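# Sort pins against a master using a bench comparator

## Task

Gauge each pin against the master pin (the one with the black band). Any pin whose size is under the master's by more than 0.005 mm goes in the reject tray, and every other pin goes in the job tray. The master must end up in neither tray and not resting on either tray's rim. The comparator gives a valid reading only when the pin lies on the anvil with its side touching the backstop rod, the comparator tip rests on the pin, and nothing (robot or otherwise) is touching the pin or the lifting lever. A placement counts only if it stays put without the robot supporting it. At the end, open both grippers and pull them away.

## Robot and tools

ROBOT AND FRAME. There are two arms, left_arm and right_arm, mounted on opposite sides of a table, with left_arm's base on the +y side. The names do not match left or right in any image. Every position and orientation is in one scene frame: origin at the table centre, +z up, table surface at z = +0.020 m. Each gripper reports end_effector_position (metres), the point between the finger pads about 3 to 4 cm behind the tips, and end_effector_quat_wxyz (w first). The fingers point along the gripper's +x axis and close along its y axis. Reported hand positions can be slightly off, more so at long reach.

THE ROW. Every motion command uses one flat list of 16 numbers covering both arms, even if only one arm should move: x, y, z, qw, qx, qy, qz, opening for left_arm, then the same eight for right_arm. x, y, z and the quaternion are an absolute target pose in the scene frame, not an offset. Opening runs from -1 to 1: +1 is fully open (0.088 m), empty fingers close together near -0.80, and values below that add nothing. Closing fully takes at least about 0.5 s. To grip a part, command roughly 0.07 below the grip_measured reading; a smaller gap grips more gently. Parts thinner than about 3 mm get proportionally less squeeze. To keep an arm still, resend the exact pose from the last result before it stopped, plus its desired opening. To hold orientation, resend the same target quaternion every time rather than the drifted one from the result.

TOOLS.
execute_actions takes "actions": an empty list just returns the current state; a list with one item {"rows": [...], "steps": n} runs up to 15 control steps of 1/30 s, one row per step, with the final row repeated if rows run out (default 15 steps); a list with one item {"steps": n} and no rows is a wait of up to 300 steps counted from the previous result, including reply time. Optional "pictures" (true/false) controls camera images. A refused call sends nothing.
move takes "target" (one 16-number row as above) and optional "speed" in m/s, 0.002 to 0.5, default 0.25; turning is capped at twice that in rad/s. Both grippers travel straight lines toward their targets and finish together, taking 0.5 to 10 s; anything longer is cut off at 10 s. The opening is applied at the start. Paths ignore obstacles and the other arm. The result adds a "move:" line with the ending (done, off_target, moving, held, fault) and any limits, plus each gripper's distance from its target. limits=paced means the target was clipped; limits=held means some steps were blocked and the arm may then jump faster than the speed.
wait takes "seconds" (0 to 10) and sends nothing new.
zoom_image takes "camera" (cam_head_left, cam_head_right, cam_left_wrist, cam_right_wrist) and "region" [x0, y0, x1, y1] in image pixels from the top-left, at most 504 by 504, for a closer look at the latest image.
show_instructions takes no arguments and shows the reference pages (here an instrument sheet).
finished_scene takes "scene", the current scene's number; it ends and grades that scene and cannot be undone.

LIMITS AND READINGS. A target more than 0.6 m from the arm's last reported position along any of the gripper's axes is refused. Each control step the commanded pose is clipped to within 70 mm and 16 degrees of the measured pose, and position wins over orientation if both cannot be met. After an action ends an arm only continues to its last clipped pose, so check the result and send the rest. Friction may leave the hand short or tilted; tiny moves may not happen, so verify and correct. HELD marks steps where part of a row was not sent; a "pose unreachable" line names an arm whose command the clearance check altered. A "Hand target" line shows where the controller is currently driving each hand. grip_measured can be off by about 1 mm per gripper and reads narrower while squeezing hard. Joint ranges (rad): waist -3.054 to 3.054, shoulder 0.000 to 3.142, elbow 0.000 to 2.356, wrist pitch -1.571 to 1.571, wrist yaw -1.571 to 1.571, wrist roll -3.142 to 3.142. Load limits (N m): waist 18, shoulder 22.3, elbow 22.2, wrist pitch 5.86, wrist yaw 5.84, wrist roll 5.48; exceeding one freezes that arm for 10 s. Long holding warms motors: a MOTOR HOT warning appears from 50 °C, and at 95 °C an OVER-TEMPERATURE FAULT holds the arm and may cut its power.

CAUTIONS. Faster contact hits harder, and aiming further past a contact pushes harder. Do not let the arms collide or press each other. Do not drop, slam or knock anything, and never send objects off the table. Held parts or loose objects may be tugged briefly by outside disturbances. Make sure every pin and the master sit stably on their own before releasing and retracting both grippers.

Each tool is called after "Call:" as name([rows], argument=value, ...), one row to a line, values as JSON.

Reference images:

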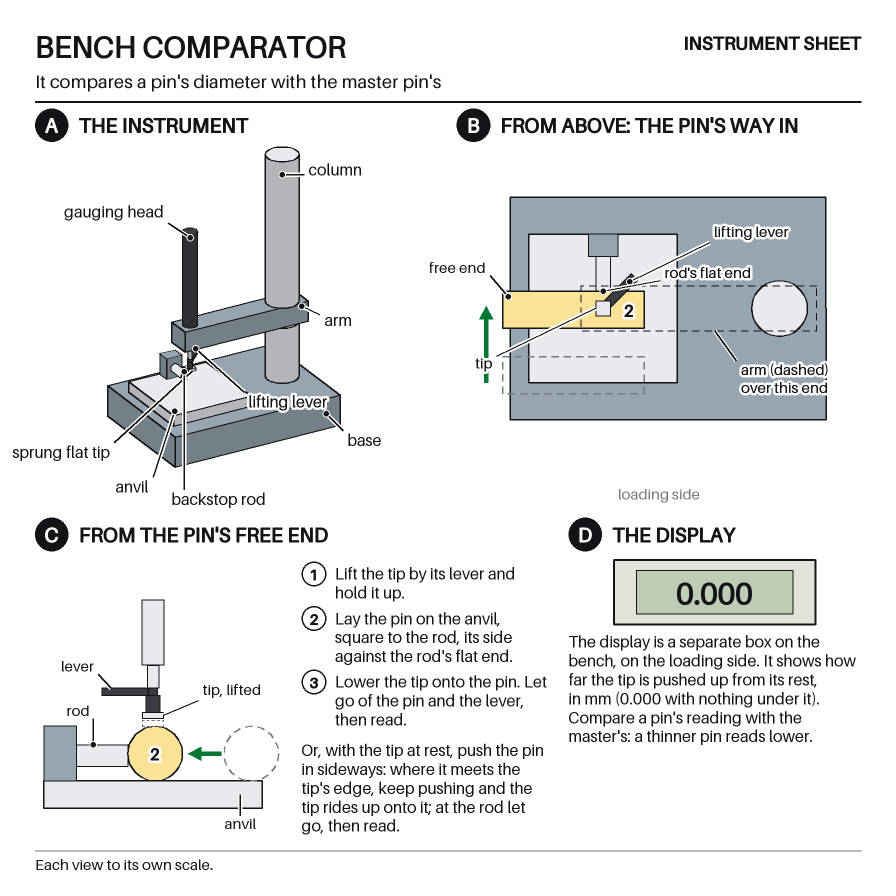

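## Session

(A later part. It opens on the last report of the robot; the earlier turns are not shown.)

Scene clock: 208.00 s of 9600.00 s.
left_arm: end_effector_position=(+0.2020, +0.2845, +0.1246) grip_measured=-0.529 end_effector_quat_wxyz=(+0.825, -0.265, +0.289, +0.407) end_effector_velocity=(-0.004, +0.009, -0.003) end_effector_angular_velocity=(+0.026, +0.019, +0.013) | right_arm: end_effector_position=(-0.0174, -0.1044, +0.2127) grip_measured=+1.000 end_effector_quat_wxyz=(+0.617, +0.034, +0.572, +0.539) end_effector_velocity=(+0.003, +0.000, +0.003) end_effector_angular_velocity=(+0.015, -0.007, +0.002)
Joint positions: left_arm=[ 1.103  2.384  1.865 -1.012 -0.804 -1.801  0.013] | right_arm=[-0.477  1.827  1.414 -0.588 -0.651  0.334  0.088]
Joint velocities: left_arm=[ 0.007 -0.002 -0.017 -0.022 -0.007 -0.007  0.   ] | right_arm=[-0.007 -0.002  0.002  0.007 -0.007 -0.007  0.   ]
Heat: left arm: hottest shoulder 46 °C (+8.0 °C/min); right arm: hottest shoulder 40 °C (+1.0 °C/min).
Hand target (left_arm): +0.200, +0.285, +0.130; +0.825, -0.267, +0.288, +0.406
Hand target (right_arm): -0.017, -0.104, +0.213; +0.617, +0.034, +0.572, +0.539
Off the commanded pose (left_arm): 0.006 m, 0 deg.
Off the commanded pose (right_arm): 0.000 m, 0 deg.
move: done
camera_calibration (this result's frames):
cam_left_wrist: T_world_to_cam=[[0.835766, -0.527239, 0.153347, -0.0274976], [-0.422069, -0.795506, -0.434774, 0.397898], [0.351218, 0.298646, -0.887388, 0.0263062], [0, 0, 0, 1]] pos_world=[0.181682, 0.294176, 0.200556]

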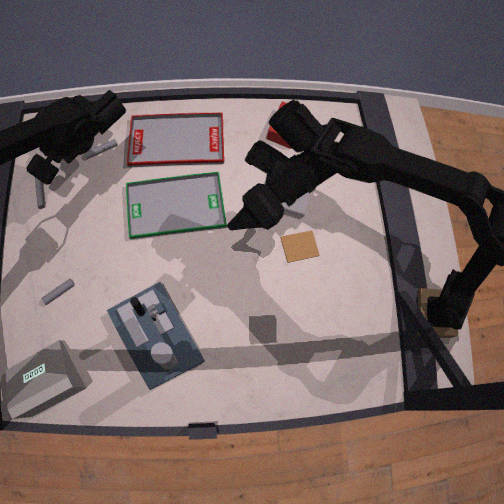

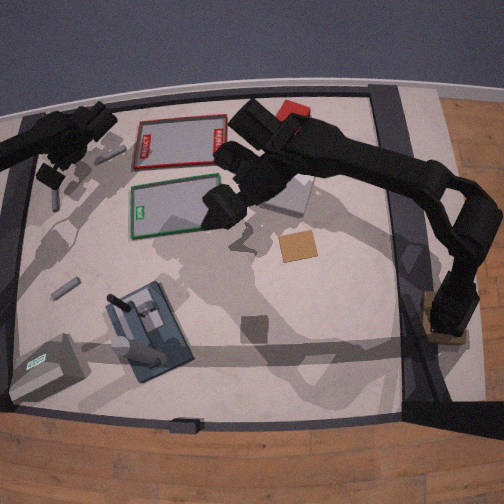

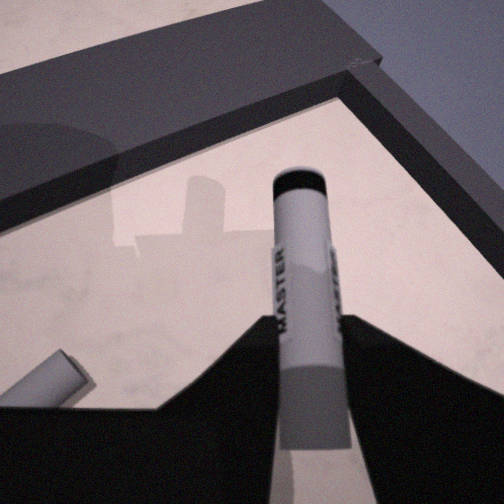

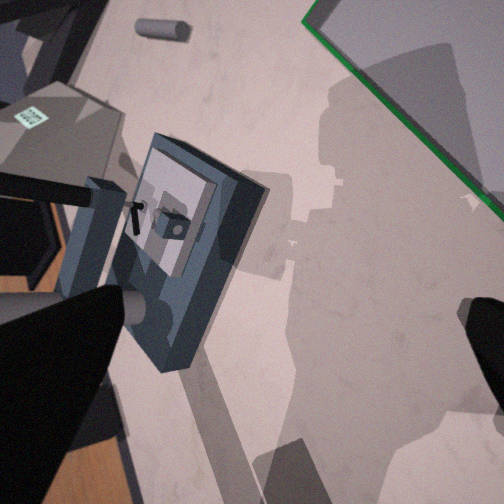

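Call:
move(target=[0.07, 0.22, 0.15, 0.8440, 0.1556, 0.3496, -0.3758, -0.6, -0.0174, -0.1044, 0.2127, 0.617, 0.034, 0.572, 0.539, 1.0], speed=0.2)

Scene clock: 216.70 s of 9600.00 s.
left_arm: end_effector_position=(+0.0716, +0.2175, +0.1461) grip_measured=-0.528 end_effector_quat_wxyz=(+0.844, +0.154, +0.354, -0.373) end_effector_velocity=(+0.002, +0.001, +0.001) end_effector_angular_velocity=(+0.009, -0.020, -0.008) | right_arm: end_effector_position=(-0.0174, -0.1044, +0.2127) grip_measured=+1.000 end_effector_quat_wxyz=(+0.617, +0.034, +0.572, +0.539) end_effector_velocity=(-0.001, -0.002, +0.001) end_effector_angular_velocity=(+0.003, +0.024, -0.000)
Joint positions: left_arm=[1.045 1.687 0.831 0.064 0.033 0.027 0.013] | right_arm=[-0.477  1.827  1.414 -0.588 -0.651  0.334  0.088]
Joint velocities: left_arm=[ 0.002 -0.002 -0.002  0.007 -0.007  0.022 -0.   ] | right_arm=[-0.007 -0.002 -0.002 -0.007 -0.022  0.007  0.   ]
Heat: left arm: hottest shoulder 48 °C (+8.1 °C/min); right arm: hottest shoulder 40 °C (+1.0 °C/min).
Hand target (left_arm): +0.071, +0.220, +0.149; +0.844, +0.154, +0.351, -0.375
Hand target (right_arm): -0.017, -0.104, +0.213; +0.617, +0.034, +0.572, +0.539
Off the commanded pose (left_arm): 0.005 m, 1 deg.
Off the commanded pose (right_arm): 0.000 m, 0 deg.
After step 90, 0.67 s passed at rest.
move: done
camera_calibration (this result's frames):
cam_left_wrist: T_world_to_cam=[[-0.734182, -0.677425, -0.0455284, 0.217058], [-0.595471, 0.674675, -0.43615, -0.00826199], [0.326176, -0.293103, -0.898721, 0.24333], [0, 0, 0, 1]] pos_world=[0.075072, 0.223935, 0.224965]

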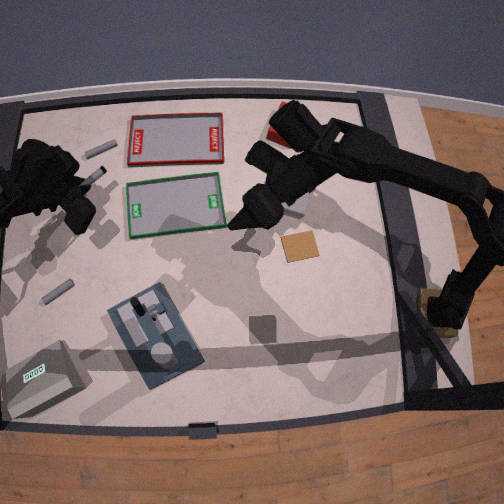

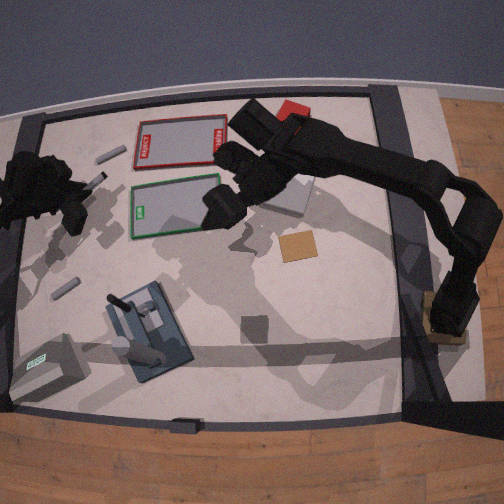

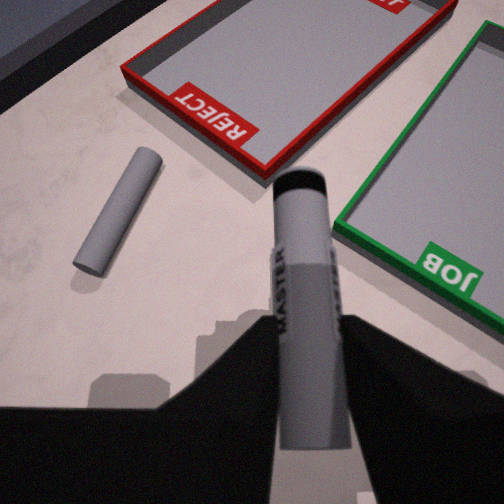

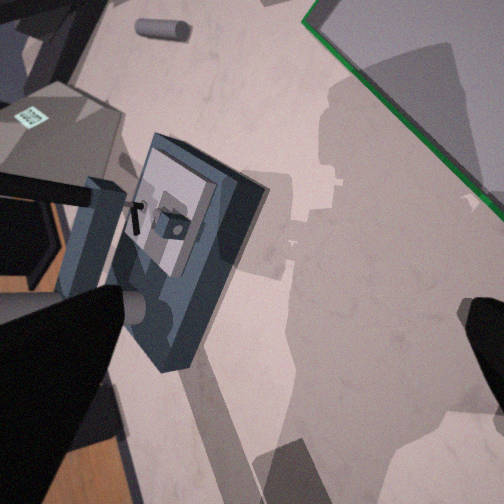

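Call:
move(target=[-0.073, 0.150, 0.15, 0.2079, 0.3729, 0.0861, -0.9002, -0.6, -0.0174, -0.1044, 0.2127, 0.617, 0.034, 0.572, 0.539, 1.0], speed=0.2)

Scene clock: 230.80 s of 9600.00 s.
left_arm: end_effector_position=(-0.0736, +0.1522, +0.1516) grip_measured=-0.528 end_effector_quat_wxyz=(+0.209, +0.375, +0.087, -0.899) end_effector_velocity=(+0.001, +0.001, -0.001) end_effector_angular_velocity=(+0.037, -0.003, +0.009) | right_arm: end_effector_position=(-0.0174, -0.1044, +0.2127) grip_measured=+1.000 end_effector_quat_wxyz=(+0.617, +0.034, +0.572, +0.539) end_effector_velocity=(-0.001, -0.002, -0.000) end_effector_angular_velocity=(-0.001, +0.004, +0.006)
Joint positions: left_arm=[ 0.907  2.15   1.584 -1.187  0.763  1.832  0.013] | right_arm=[-0.477  1.827  1.414 -0.588 -0.651  0.334  0.088]
Joint velocities: left_arm=[-0.002  0.007  0.017 -0.022 -0.022 -0.022 -0.   ] | right_arm=[-0.002 -0.002 -0.002 -0.007 -0.007 -0.007  0.   ]
Heat: left arm: hottest shoulder 46 °C (+4.0 °C/min); right arm: hottest shoulder 40 °C (+1.0 °C/min).
Hand target (left_arm): -0.073, +0.150, +0.150; -0.206, -0.374, -0.086, +0.900
Hand target (right_arm): -0.017, -0.104, +0.213; +0.617, +0.034, +0.572, +0.539
Off the commanded pose (left_arm): 0.003 m, 0 deg.
Off the commanded pose (right_arm): 0.000 m, 0 deg.
After step 90, 6.03 s passed at rest.
move: done
camera_calibration (this result's frames):
cam_left_wrist: T_world_to_cam=[[-0.44553, 0.893856, -0.0502518, -0.150725], [0.814389, 0.381328, -0.437447, 0.10042], [-0.371852, -0.23582, -0.897839, 0.216285], [0, 0, 0, 1]] pos_world=[-0.0685075, 0.147438, 0.230543]

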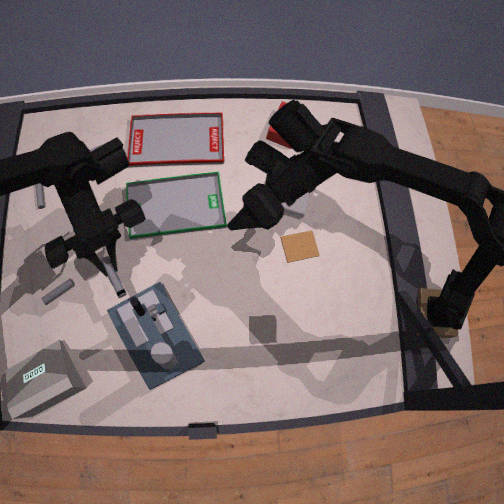

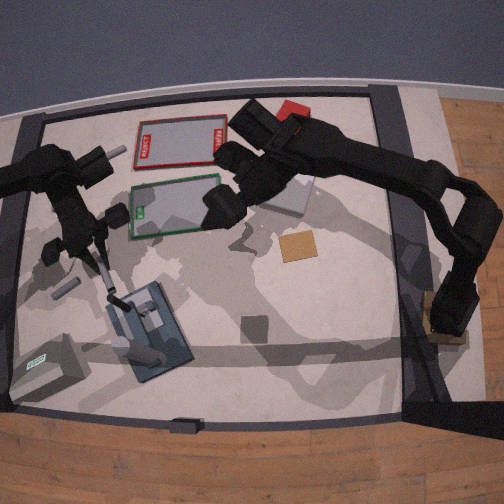

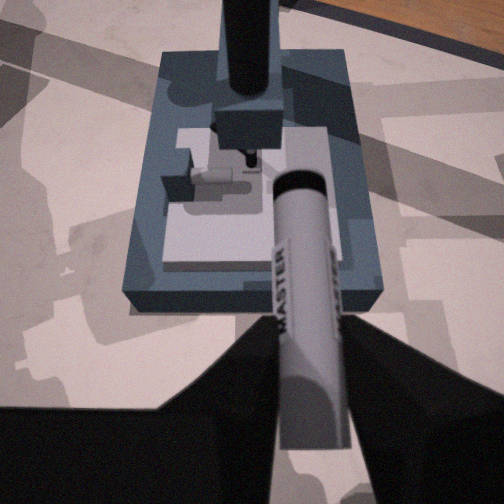

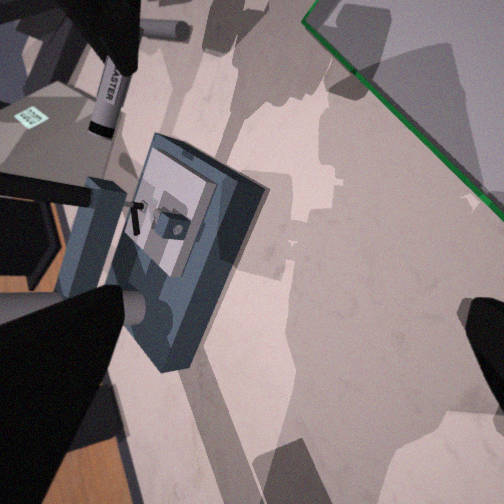

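Call:
zoom_image(camera="cam_left_wrist", region=[110, 40, 400, 330])

Region (110, 40, 400, 330) of cam_left_wrist's 504x504 image, scaled by 1.738, with more detail than that image has.

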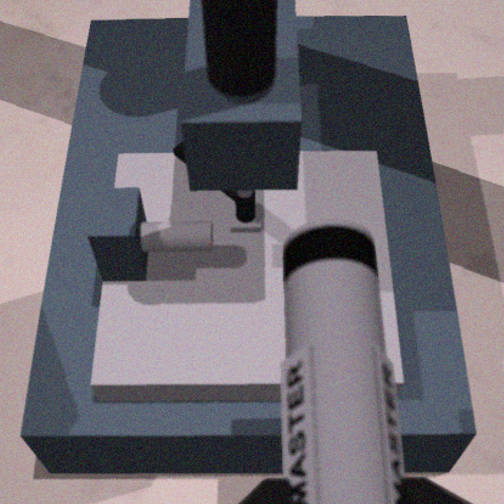

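Call:
move(target=[-0.0933, 0.1469, 0.1076, 0.2079, 0.3729, 0.0861, -0.9002, -0.6, -0.0174, -0.1044, 0.2127, 0.617, 0.034, 0.572, 0.539, 1.0], speed=0.05)

Scene clock: 255.23 s of 9600.00 s.
left_arm: end_effector_position=(-0.0894, +0.1444, +0.1137) grip_measured=-0.528 end_effector_quat_wxyz=(+0.211, +0.380, +0.077, -0.897) end_effector_velocity=(+0.004, -0.003, -0.002) end_effector_angular_velocity=(-0.019, -0.021, -0.004) | right_arm: end_effector_position=(-0.0174, -0.1044, +0.2127) grip_measured=+1.000 end_effector_quat_wxyz=(+0.617, +0.034, +0.572, +0.539) end_effector_velocity=(-0.001, -0.002, -0.000) end_effector_angular_velocity=(-0.004, +0.014, -0.003)
Joint positions: left_arm=[ 0.862  2.173  1.463 -0.981  0.768  1.775  0.013] | right_arm=[-0.477  1.827  1.414 -0.588 -0.651  0.334  0.088]
Joint velocities: left_arm=[ 0.002  0.002  0.002  0.022 -0.007  0.007 -0.   ] | right_arm=[-0.002 -0.002 -0.002 -0.007 -0.007  0.007  0.   ]
Heat: left arm: hottest shoulder 43 °C (-2.0 °C/min); right arm: hottest shoulder 40 °C (+1.0 °C/min).
Hand target (left_arm): -0.093, +0.147, +0.108; -0.208, -0.373, -0.086, +0.900
Hand target (right_arm): -0.017, -0.104, +0.213; +0.617, +0.034, +0.572, +0.539
Off the commanded pose (left_arm): 0.008 m, 1 deg.
Off the commanded pose (right_arm): 0.000 m, 0 deg.
After step 90, 20.13 s passed at rest.
move: done
camera_calibration (this result's frames):
cam_left_wrist: T_world_to_cam=[[-0.441302, 0.894457, -0.0721079, -0.149945], [0.821918, 0.370645, -0.432519, 0.101261], [-0.360143, -0.250138, -0.898737, 0.177789], [0, 0, 0, 1]] pos_world=[-0.0853698, 0.14106, 0.19277]

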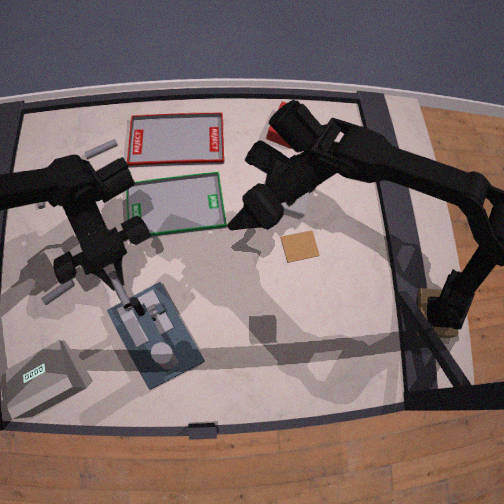

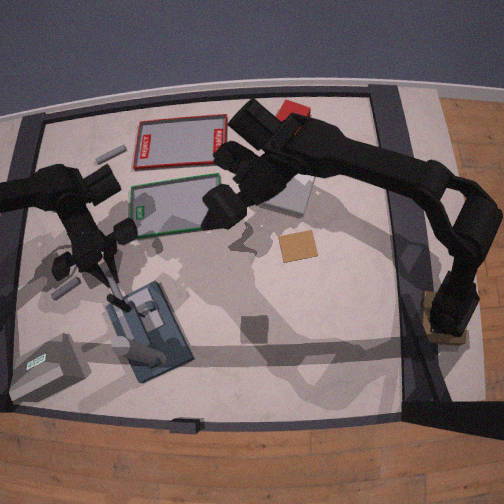

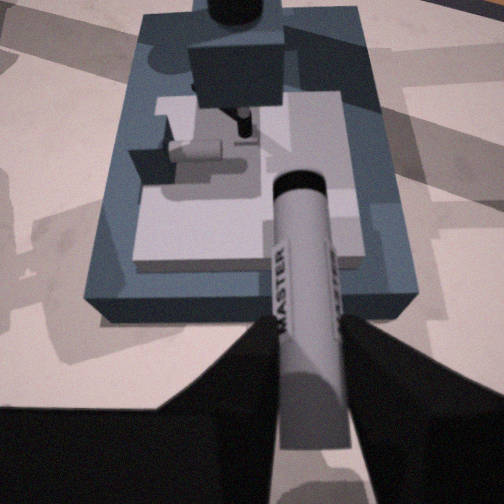

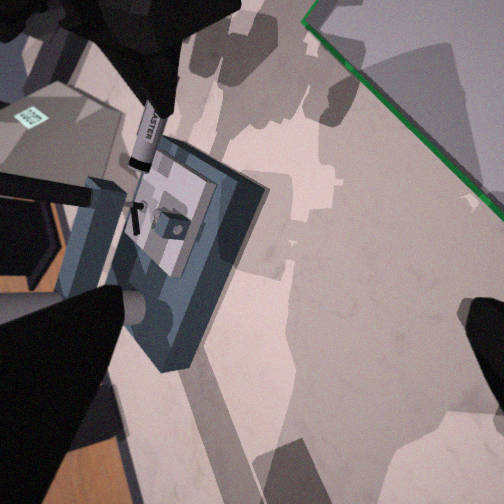

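Call:
move(target=[-0.1318, 0.1318, 0.0975, 0.2079, 0.3729, 0.0861, -0.9002, -0.6, -0.0174, -0.1044, 0.2127, 0.617, 0.034, 0.572, 0.539, 1.0], speed=0.04)

Scene clock: 261.60 s of 9600.00 s.
left_arm: end_effector_position=(-0.1274, +0.1285, +0.0996) grip_measured=-0.528 end_effector_quat_wxyz=(+0.212, +0.373, +0.082, -0.900) end_effector_velocity=(-0.006, +0.006, -0.002) end_effector_angular_velocity=(+0.045, +0.016, +0.008) | right_arm: end_effector_position=(-0.0174, -0.1044, +0.2127) grip_measured=+1.000 end_effector_quat_wxyz=(+0.617, +0.034, +0.572, +0.539) end_effector_velocity=(+0.001, -0.002, -0.001) end_effector_angular_velocity=(-0.008, -0.006, -0.001)
Joint positions: left_arm=[ 0.759  2.162  1.377 -0.814  0.788  1.625  0.013] | right_arm=[-0.477  1.827  1.414 -0.588 -0.651  0.334  0.088]
Joint velocities: left_arm=[-0.007 -0.002 -0.012 -0.022 -0.007 -0.022 -0.   ] | right_arm=[-0.002 -0.002 -0.002 -0.007  0.007 -0.007  0.   ]
Heat: left arm: hottest shoulder 43 °C (-2.0 °C/min); right arm: hottest shoulder 41 °C (+1.0 °C/min).
Hand target (left_arm): -0.132, +0.132, +0.097; -0.208, -0.373, -0.086, +0.900
Hand target (right_arm): -0.017, -0.104, +0.213; +0.617, +0.034, +0.572, +0.539
Off the commanded pose (left_arm): 0.006 m, 1 deg.
Off the commanded pose (right_arm): 0.000 m, 0 deg.
After step 90, 1.90 s passed at rest.
move: done
camera_calibration (this result's frames):
cam_left_wrist: T_world_to_cam=[[-0.446756, 0.89263, -0.0601675, -0.155205], [0.812831, 0.376879, -0.444149, 0.13154], [-0.373785, -0.247332, -0.893931, 0.144887], [0, 0, 0, 1]] pos_world=[-0.122101, 0.124801, 0.178604]

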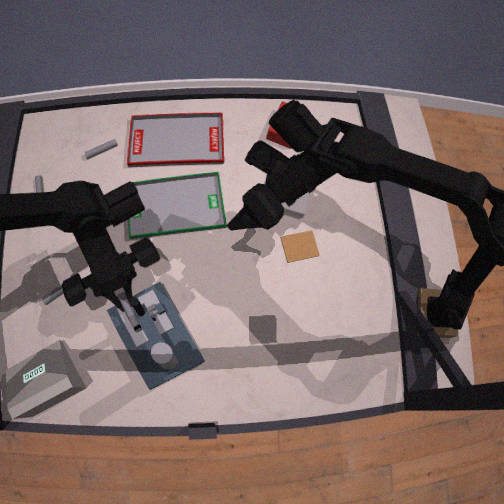

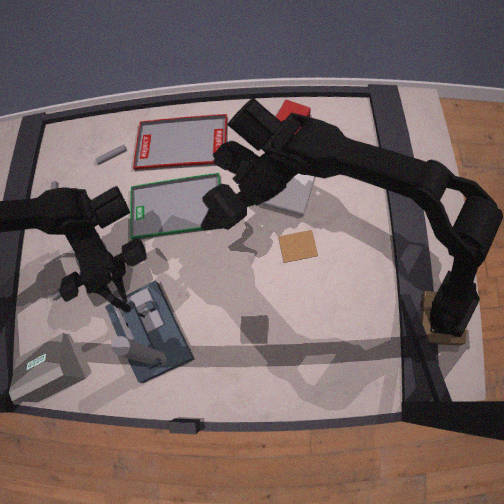

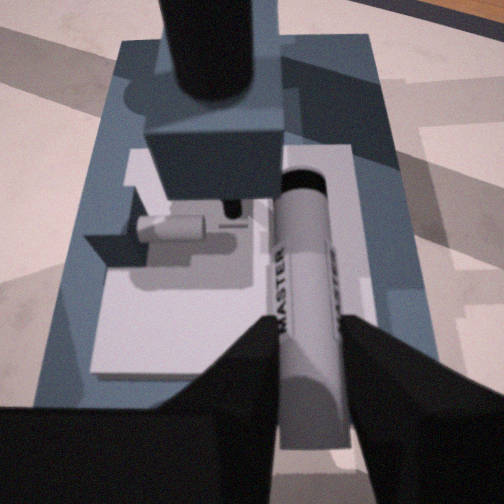

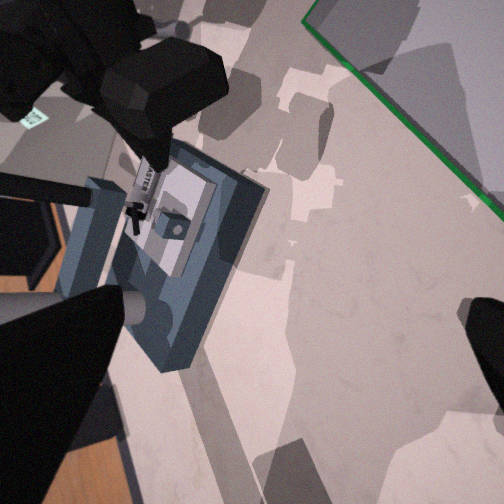

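Call:
zoom_image(camera="cam_left_wrist", region=[80, 130, 400, 400])

Call:
zoom_image(camera="cam_right_wrist", region=[100, 140, 230, 270])

Region (80, 130, 400, 400) of cam_left_wrist's 504x504 image, scaled by 1.575, with more detail than that image has; it fills the top 425 rows of this view, and the rest is white.

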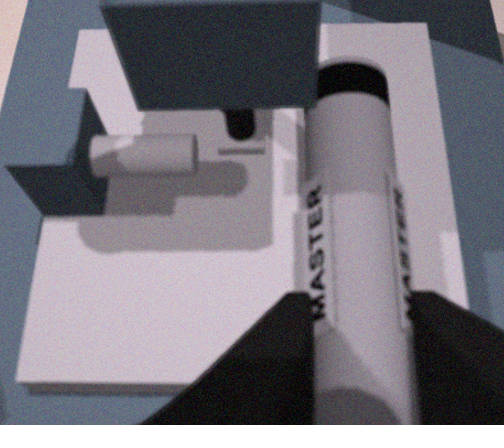

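Region (100, 140, 230, 270) of cam_right_wrist's 504x504 image, scaled by 3.877, with more detail than that image has.

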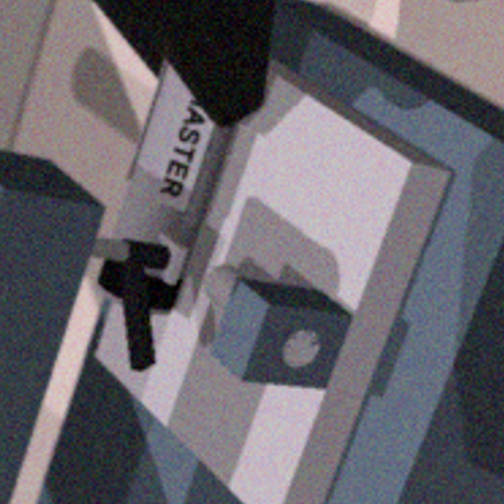

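Call:
move(target=[-0.1295, 0.1275, 0.092, 0.2079, 0.3729, 0.0861, -0.9002, -0.6, -0.0174, -0.1044, 0.2127, 0.617, 0.034, 0.572, 0.539, 1.0], speed=0.02)

Scene clock: 277.40 s of 9600.00 s.
left_arm: end_effector_position=(-0.1277, +0.1275, +0.0997) grip_measured=-0.528 end_effector_quat_wxyz=(+0.212, +0.373, +0.079, -0.900) end_effector_velocity=(-0.003, +0.002, +0.002) end_effector_angular_velocity=(+0.025, +0.022, +0.013) | right_arm: end_effector_position=(-0.0174, -0.1044, +0.2127) grip_measured=+1.000 end_effector_quat_wxyz=(+0.617, +0.034, +0.572, +0.539) end_effector_velocity=(+0.002, -0.001, +0.001) end_effector_angular_velocity=(+0.011, -0.004, +0.002)
Joint positions: left_arm=[ 0.757  2.161  1.376 -0.807  0.789  1.624  0.013] | right_arm=[-0.477  1.827  1.414 -0.588 -0.651  0.334  0.088]
Joint velocities: left_arm=[-0.002 -0.002  0.002 -0.022  0.007 -0.022  0.   ] | right_arm=[-0.007 -0.002 -0.002  0.007 -0.007 -0.007  0.   ]
Heat: left arm: hottest shoulder 45 °C (-3.0 °C/min); right arm: hottest shoulder 41 °C (+1.0 °C/min).
Hand target (left_arm): -0.130, +0.128, +0.092; -0.208, -0.373, -0.086, +0.900
Hand target (right_arm): -0.017, -0.104, +0.213; +0.617, +0.034, +0.572, +0.539
Off the commanded pose (left_arm): 0.008 m, 1 deg.
Off the commanded pose (right_arm): 0.000 m, 0 deg.
After step 90, 12.10 s passed at rest.
move: done
camera_calibration (this result's frames):
cam_left_wrist: T_world_to_cam=[[-0.446044, 0.892613, -0.0654816, -0.15379], [0.813768, 0.37401, -0.444857, 0.13271], [-0.372594, -0.251713, -0.893204, 0.145245], [0, 0, 0, 1]] pos_world=[-0.122475, 0.1242, 0.1787]

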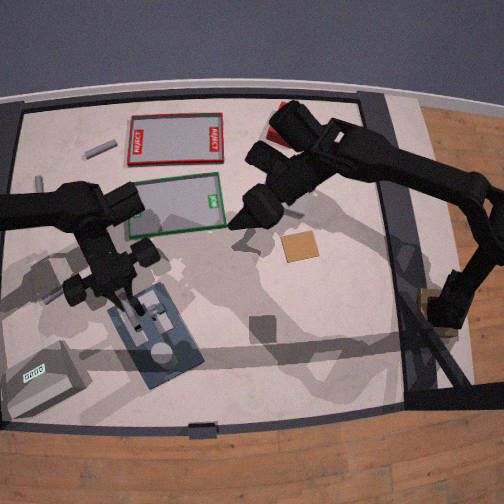

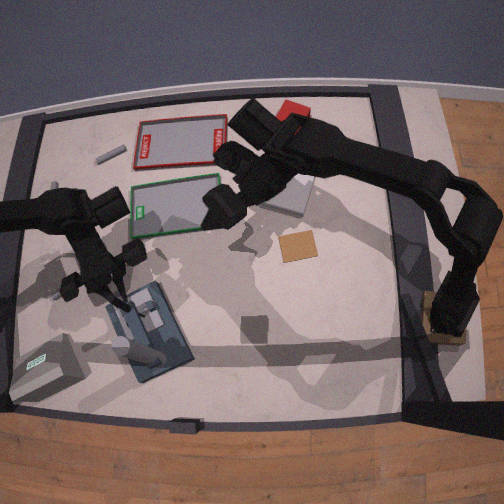

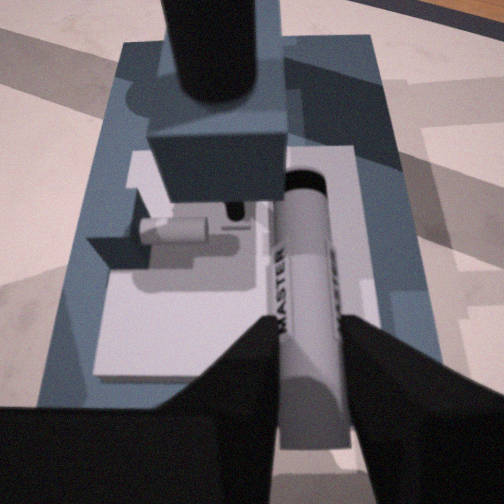

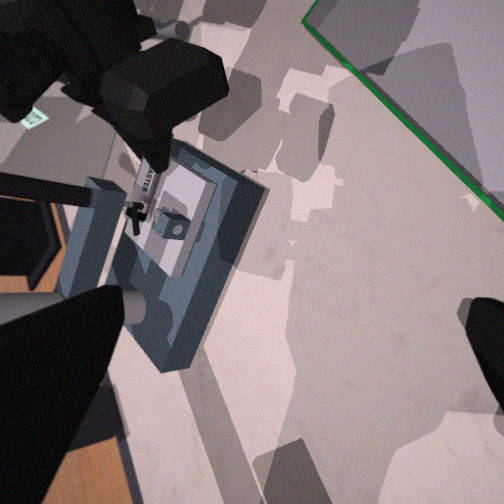

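Call:
move(target=[-0.1235, 0.1185, 0.090, 0.2079, 0.3729, 0.0861, -0.9002, -0.6, -0.0174, -0.1044, 0.2127, 0.617, 0.034, 0.572, 0.539, 1.0], speed=0.02)

Scene clock: 286.47 s of 9600.00 s.
left_arm: end_effector_position=(-0.1235, +0.1184, +0.0998) grip_measured=-0.528 end_effector_quat_wxyz=(+0.213, +0.370, +0.077, -0.901) end_effector_velocity=(+0.001, -0.002, -0.002) end_effector_angular_velocity=(+0.002, -0.008, +0.003) | right_arm: end_effector_position=(-0.0174, -0.1044, +0.2127) grip_measured=+1.000 end_effector_quat_wxyz=(+0.617, +0.034, +0.572, +0.539) end_effector_velocity=(-0.003, -0.002, -0.001) end_effector_angular_velocity=(-0.001, +0.027, +0.005)
Joint positions: left_arm=[ 0.757  2.194  1.428 -0.825  0.795  1.624  0.013] | right_arm=[-0.477  1.827  1.414 -0.588 -0.651  0.334  0.088]
Joint velocities: left_arm=[-0.002  0.007  0.007  0.007 -0.007 -0.007 -0.   ] | right_arm=[-0.002 -0.002 -0.007 -0.007 -0.022  0.007  0.   ]
Heat: left arm: hottest shoulder 43 °C (-4.0 °C/min); right arm: hottest shoulder 41 °C (+1.0 °C/min).
Hand target (left_arm): -0.123, +0.119, +0.090; -0.208, -0.373, -0.086, +0.900
Hand target (right_arm): -0.017, -0.104, +0.213; +0.617, +0.034, +0.572, +0.539
Off the commanded pose (left_arm): 0.010 m, 1 deg.
Off the commanded pose (right_arm): 0.000 m, 0 deg.
After step 90, 5.10 s passed at rest.
move: off_target (left_arm)
camera_calibration (this result's frames):
cam_left_wrist: T_world_to_cam=[[-0.446441, 0.89223, -0.0679507, -0.143555], [0.811804, 0.371914, -0.450172, 0.133286], [-0.376385, -0.256138, -0.890353, 0.144342], [0, 0, 0, 1]] pos_world=[-0.117962, 0.115485, 0.178762]

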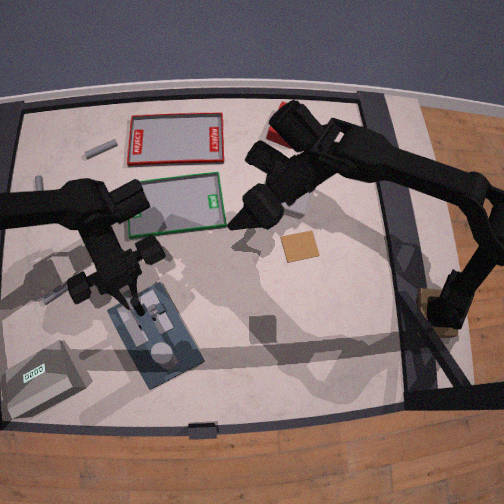

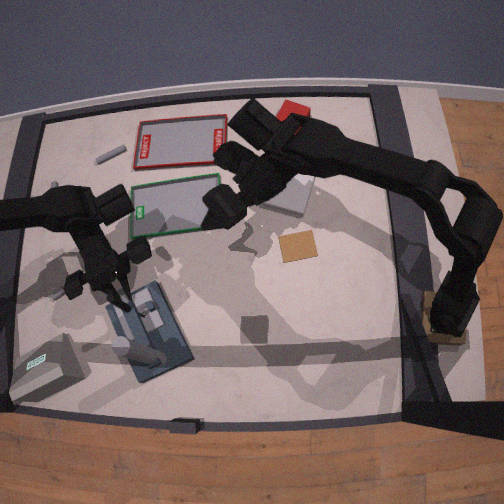

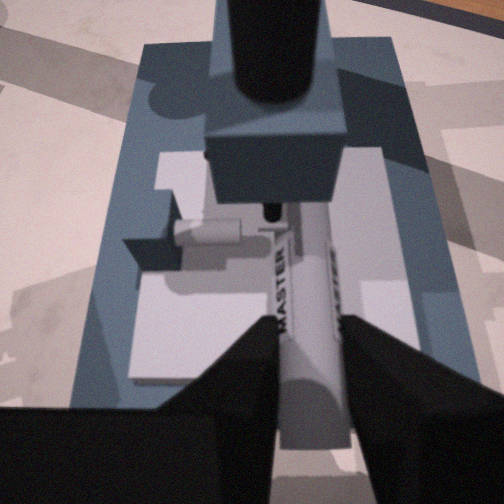

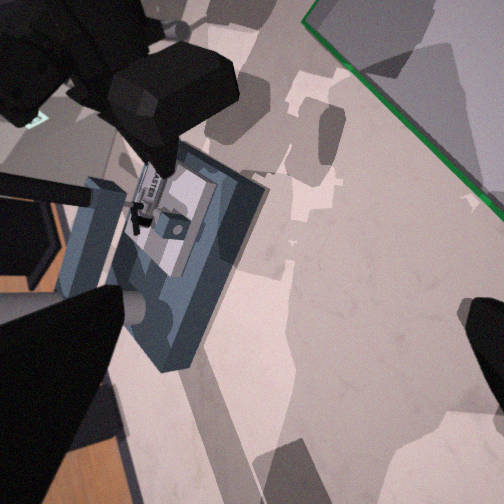

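Call:
move(target=[-0.1190, 0.1094, 0.093, 0.2079, 0.3729, 0.0861, -0.9002, -0.6, -0.0174, -0.1044, 0.2127, 0.617, 0.034, 0.572, 0.539, 1.0], speed=0.01)

Scene clock: 296.23 s of 9600.00 s.
left_arm: end_effector_position=(-0.1199, +0.1102, +0.1008) grip_measured=-0.528 end_effector_quat_wxyz=(+0.211, +0.370, +0.079, -0.901) end_effector_velocity=(-0.006, +0.004, +0.001) end_effector_angular_velocity=(+0.024, +0.021, -0.012) | right_arm: end_effector_position=(-0.0174, -0.1044, +0.2127) grip_measured=+1.000 end_effector_quat_wxyz=(+0.617, +0.034, +0.572, +0.539) end_effector_velocity=(+0.001, -0.002, -0.001) end_effector_angular_velocity=(-0.008, -0.006, -0.001)
Joint positions: left_arm=[ 0.755  2.225  1.488 -0.858  0.794  1.624  0.013] | right_arm=[-0.477  1.827  1.414 -0.588 -0.651  0.334  0.088]
Joint velocities: left_arm=[-0.007  0.002  0.002 -0.037  0.007  0.007 -0.   ] | right_arm=[-0.002 -0.002 -0.002 -0.007  0.007 -0.007  0.   ]
Heat: left arm: hottest shoulder 42 °C (-3.0 °C/min); right arm: hottest shoulder 41 °C (+1.0 °C/min).
Hand target (left_arm): -0.119, +0.110, +0.093; -0.208, -0.373, -0.086, +0.900
Hand target (right_arm): -0.017, -0.104, +0.213; +0.617, +0.034, +0.572, +0.539
Off the commanded pose (left_arm): 0.008 m, 1 deg.
Off the commanded pose (right_arm): 0.000 m, 0 deg.
After step 90, 5.33 s passed at rest.
move: done
camera_calibration (this result's frames):
cam_left_wrist: T_world_to_cam=[[-0.444844, 0.893418, -0.0626007, -0.135001], [0.811684, 0.372631, -0.449794, 0.13369], [-0.378527, -0.2509, -0.890936, 0.143726], [0, 0, 0, 1]] pos_world=[-0.114164, 0.106856, 0.179733]

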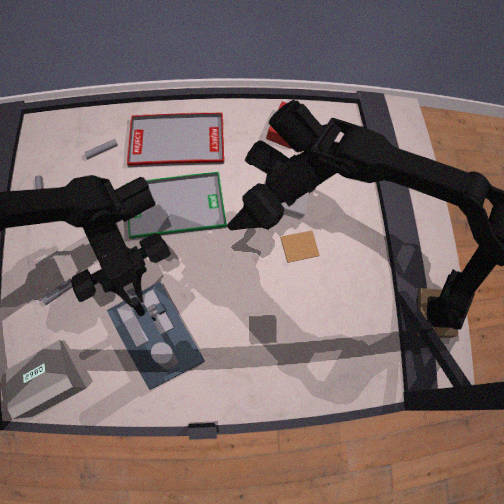

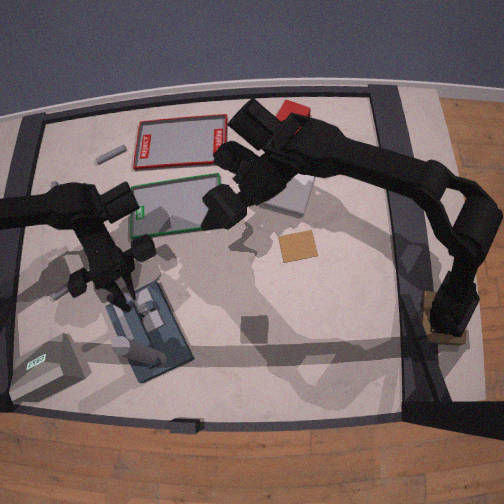

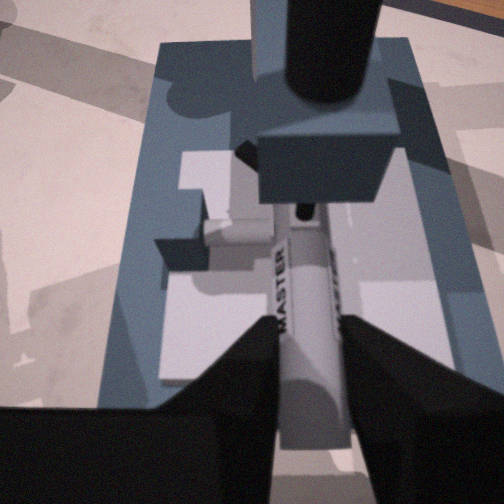

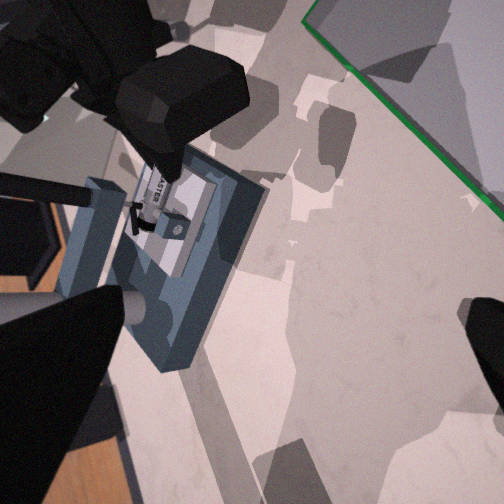

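Call:
zoom_image(camera="cam_left_wrist", region=[200, 180, 360, 300])

Call:
zoom_image(camera="cam_head_left", region=[5, 345, 65, 405])

Region (200, 180, 360, 300) of cam_left_wrist's 504x504 image, scaled by 3.150, with more detail than that image has; it fills the top 378 rows of this view, and the rest is white.

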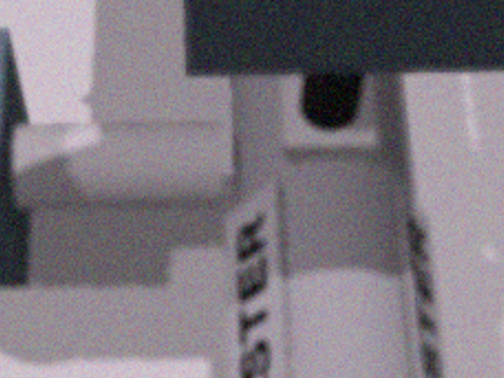

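Region (5, 345, 65, 405) of cam_head_left's 504x504 image, scaled by 8.400, with more detail than that image has.

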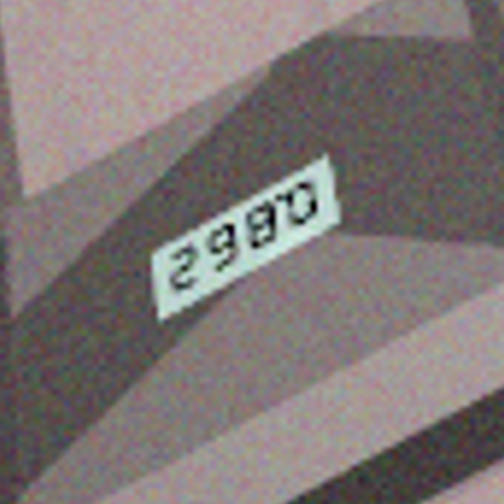

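Call:
move(target=[-0.1190, 0.1094, 0.099, 0.2079, 0.3729, 0.0861, -0.9002, -0.3, -0.0174, -0.1044, 0.2127, 0.617, 0.034, 0.572, 0.539, 1.0], speed=0.01)

Call:
zoom_image(camera="cam_head_left", region=[5, 345, 65, 405])

Call:
zoom_image(camera="cam_left_wrist", region=[180, 180, 400, 400])

Scene clock: 306.93 s of 9600.00 s.
left_arm: end_effector_position=(-0.1195, +0.1107, +0.1016) grip_measured=-0.302 end_effector_quat_wxyz=(+0.210, +0.372, +0.083, -0.900) end_effector_velocity=(-0.001, +0.001, -0.001) end_effector_angular_velocity=(+0.015, -0.001, +0.002) | right_arm: end_effector_position=(-0.0174, -0.1044, +0.2127) grip_measured=+1.000 end_effector_quat_wxyz=(+0.617, +0.034, +0.572, +0.539) end_effector_velocity=(-0.002, -0.004, -0.001) end_effector_angular_velocity=(-0.012, +0.013, +0.006)
Joint positions: left_arm=[ 0.755  2.226  1.495 -0.871  0.787  1.624  0.024] | right_arm=[-0.477  1.827  1.414 -0.588 -0.651  0.334  0.088]
Joint velocities: left_arm=[-0.002  0.002  0.002 -0.007 -0.007 -0.007 -0.   ] | right_arm=[-0.002 -0.002 -0.002 -0.022 -0.007 -0.007  0.   ]
Heat: left arm: hottest shoulder 42 °C (-2.0 °C/min); right arm: hottest shoulder 41 °C (+1.0 °C/min).
Hand target (left_arm): -0.119, +0.109, +0.099; -0.208, -0.373, -0.086, +0.900
Hand target (right_arm): -0.017, -0.104, +0.213; +0.617, +0.034, +0.572, +0.539
Off the commanded pose (left_arm): 0.003 m, 0 deg.
Off the commanded pose (right_arm): 0.000 m, 0 deg.
After step 90, 6.70 s passed at rest.
move: done
camera_calibration (this result's frames):
cam_left_wrist: T_world_to_cam=[[-0.444155, 0.894203, -0.0559197, -0.135888], [0.813232, 0.37617, -0.444015, 0.132777], [-0.376004, -0.242688, -0.894273, 0.144481], [0, 0, 0, 1]] pos_world=[-0.114008, 0.106628, 0.180561]

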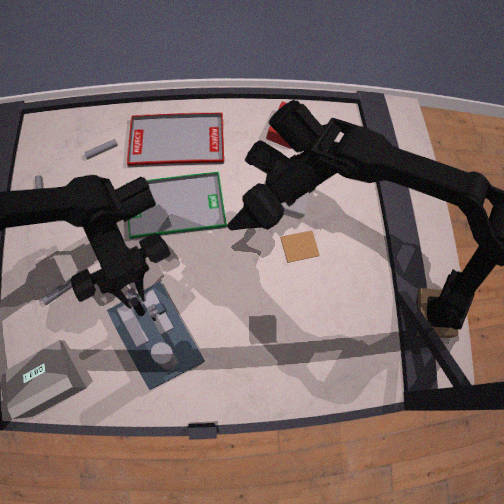

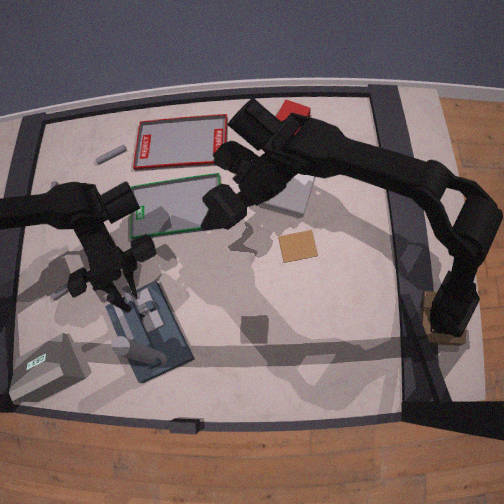

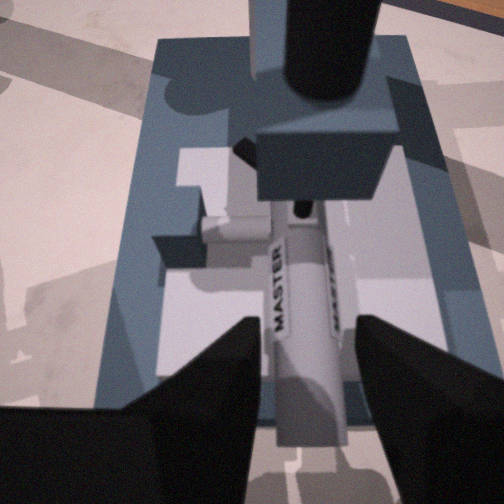

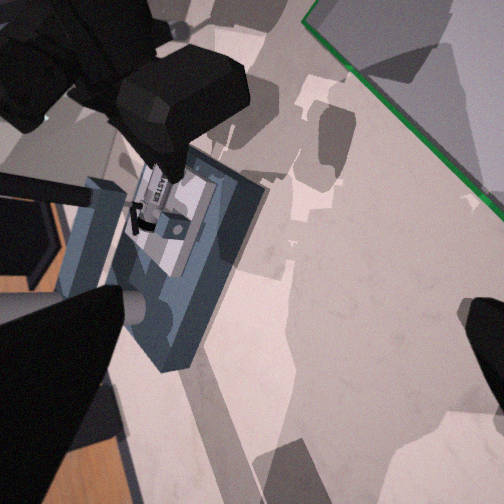

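Region (5, 345, 65, 405) of cam_head_left's 504x504 image, scaled by 8.400, with more detail than that image has.

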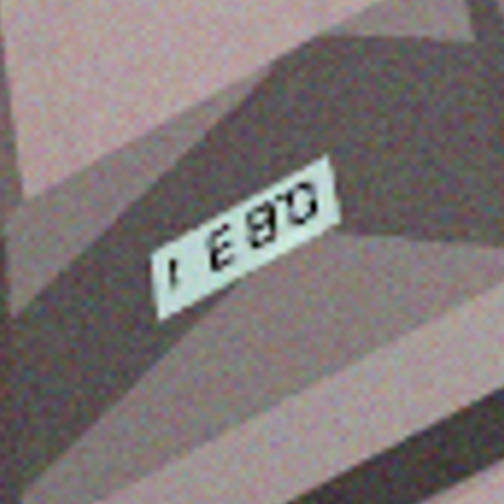

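Region (180, 180, 400, 400) of cam_left_wrist's 504x504 image, scaled by 2.291, with more detail than that image has.

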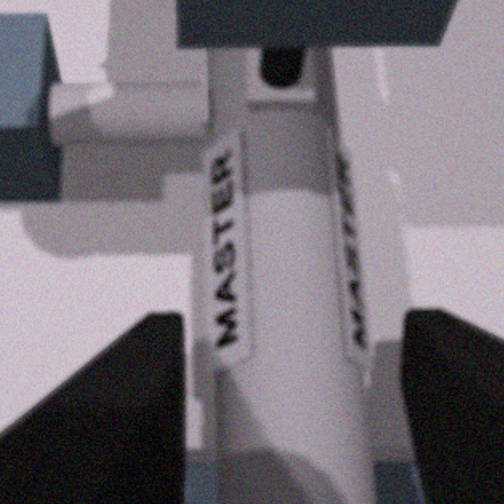

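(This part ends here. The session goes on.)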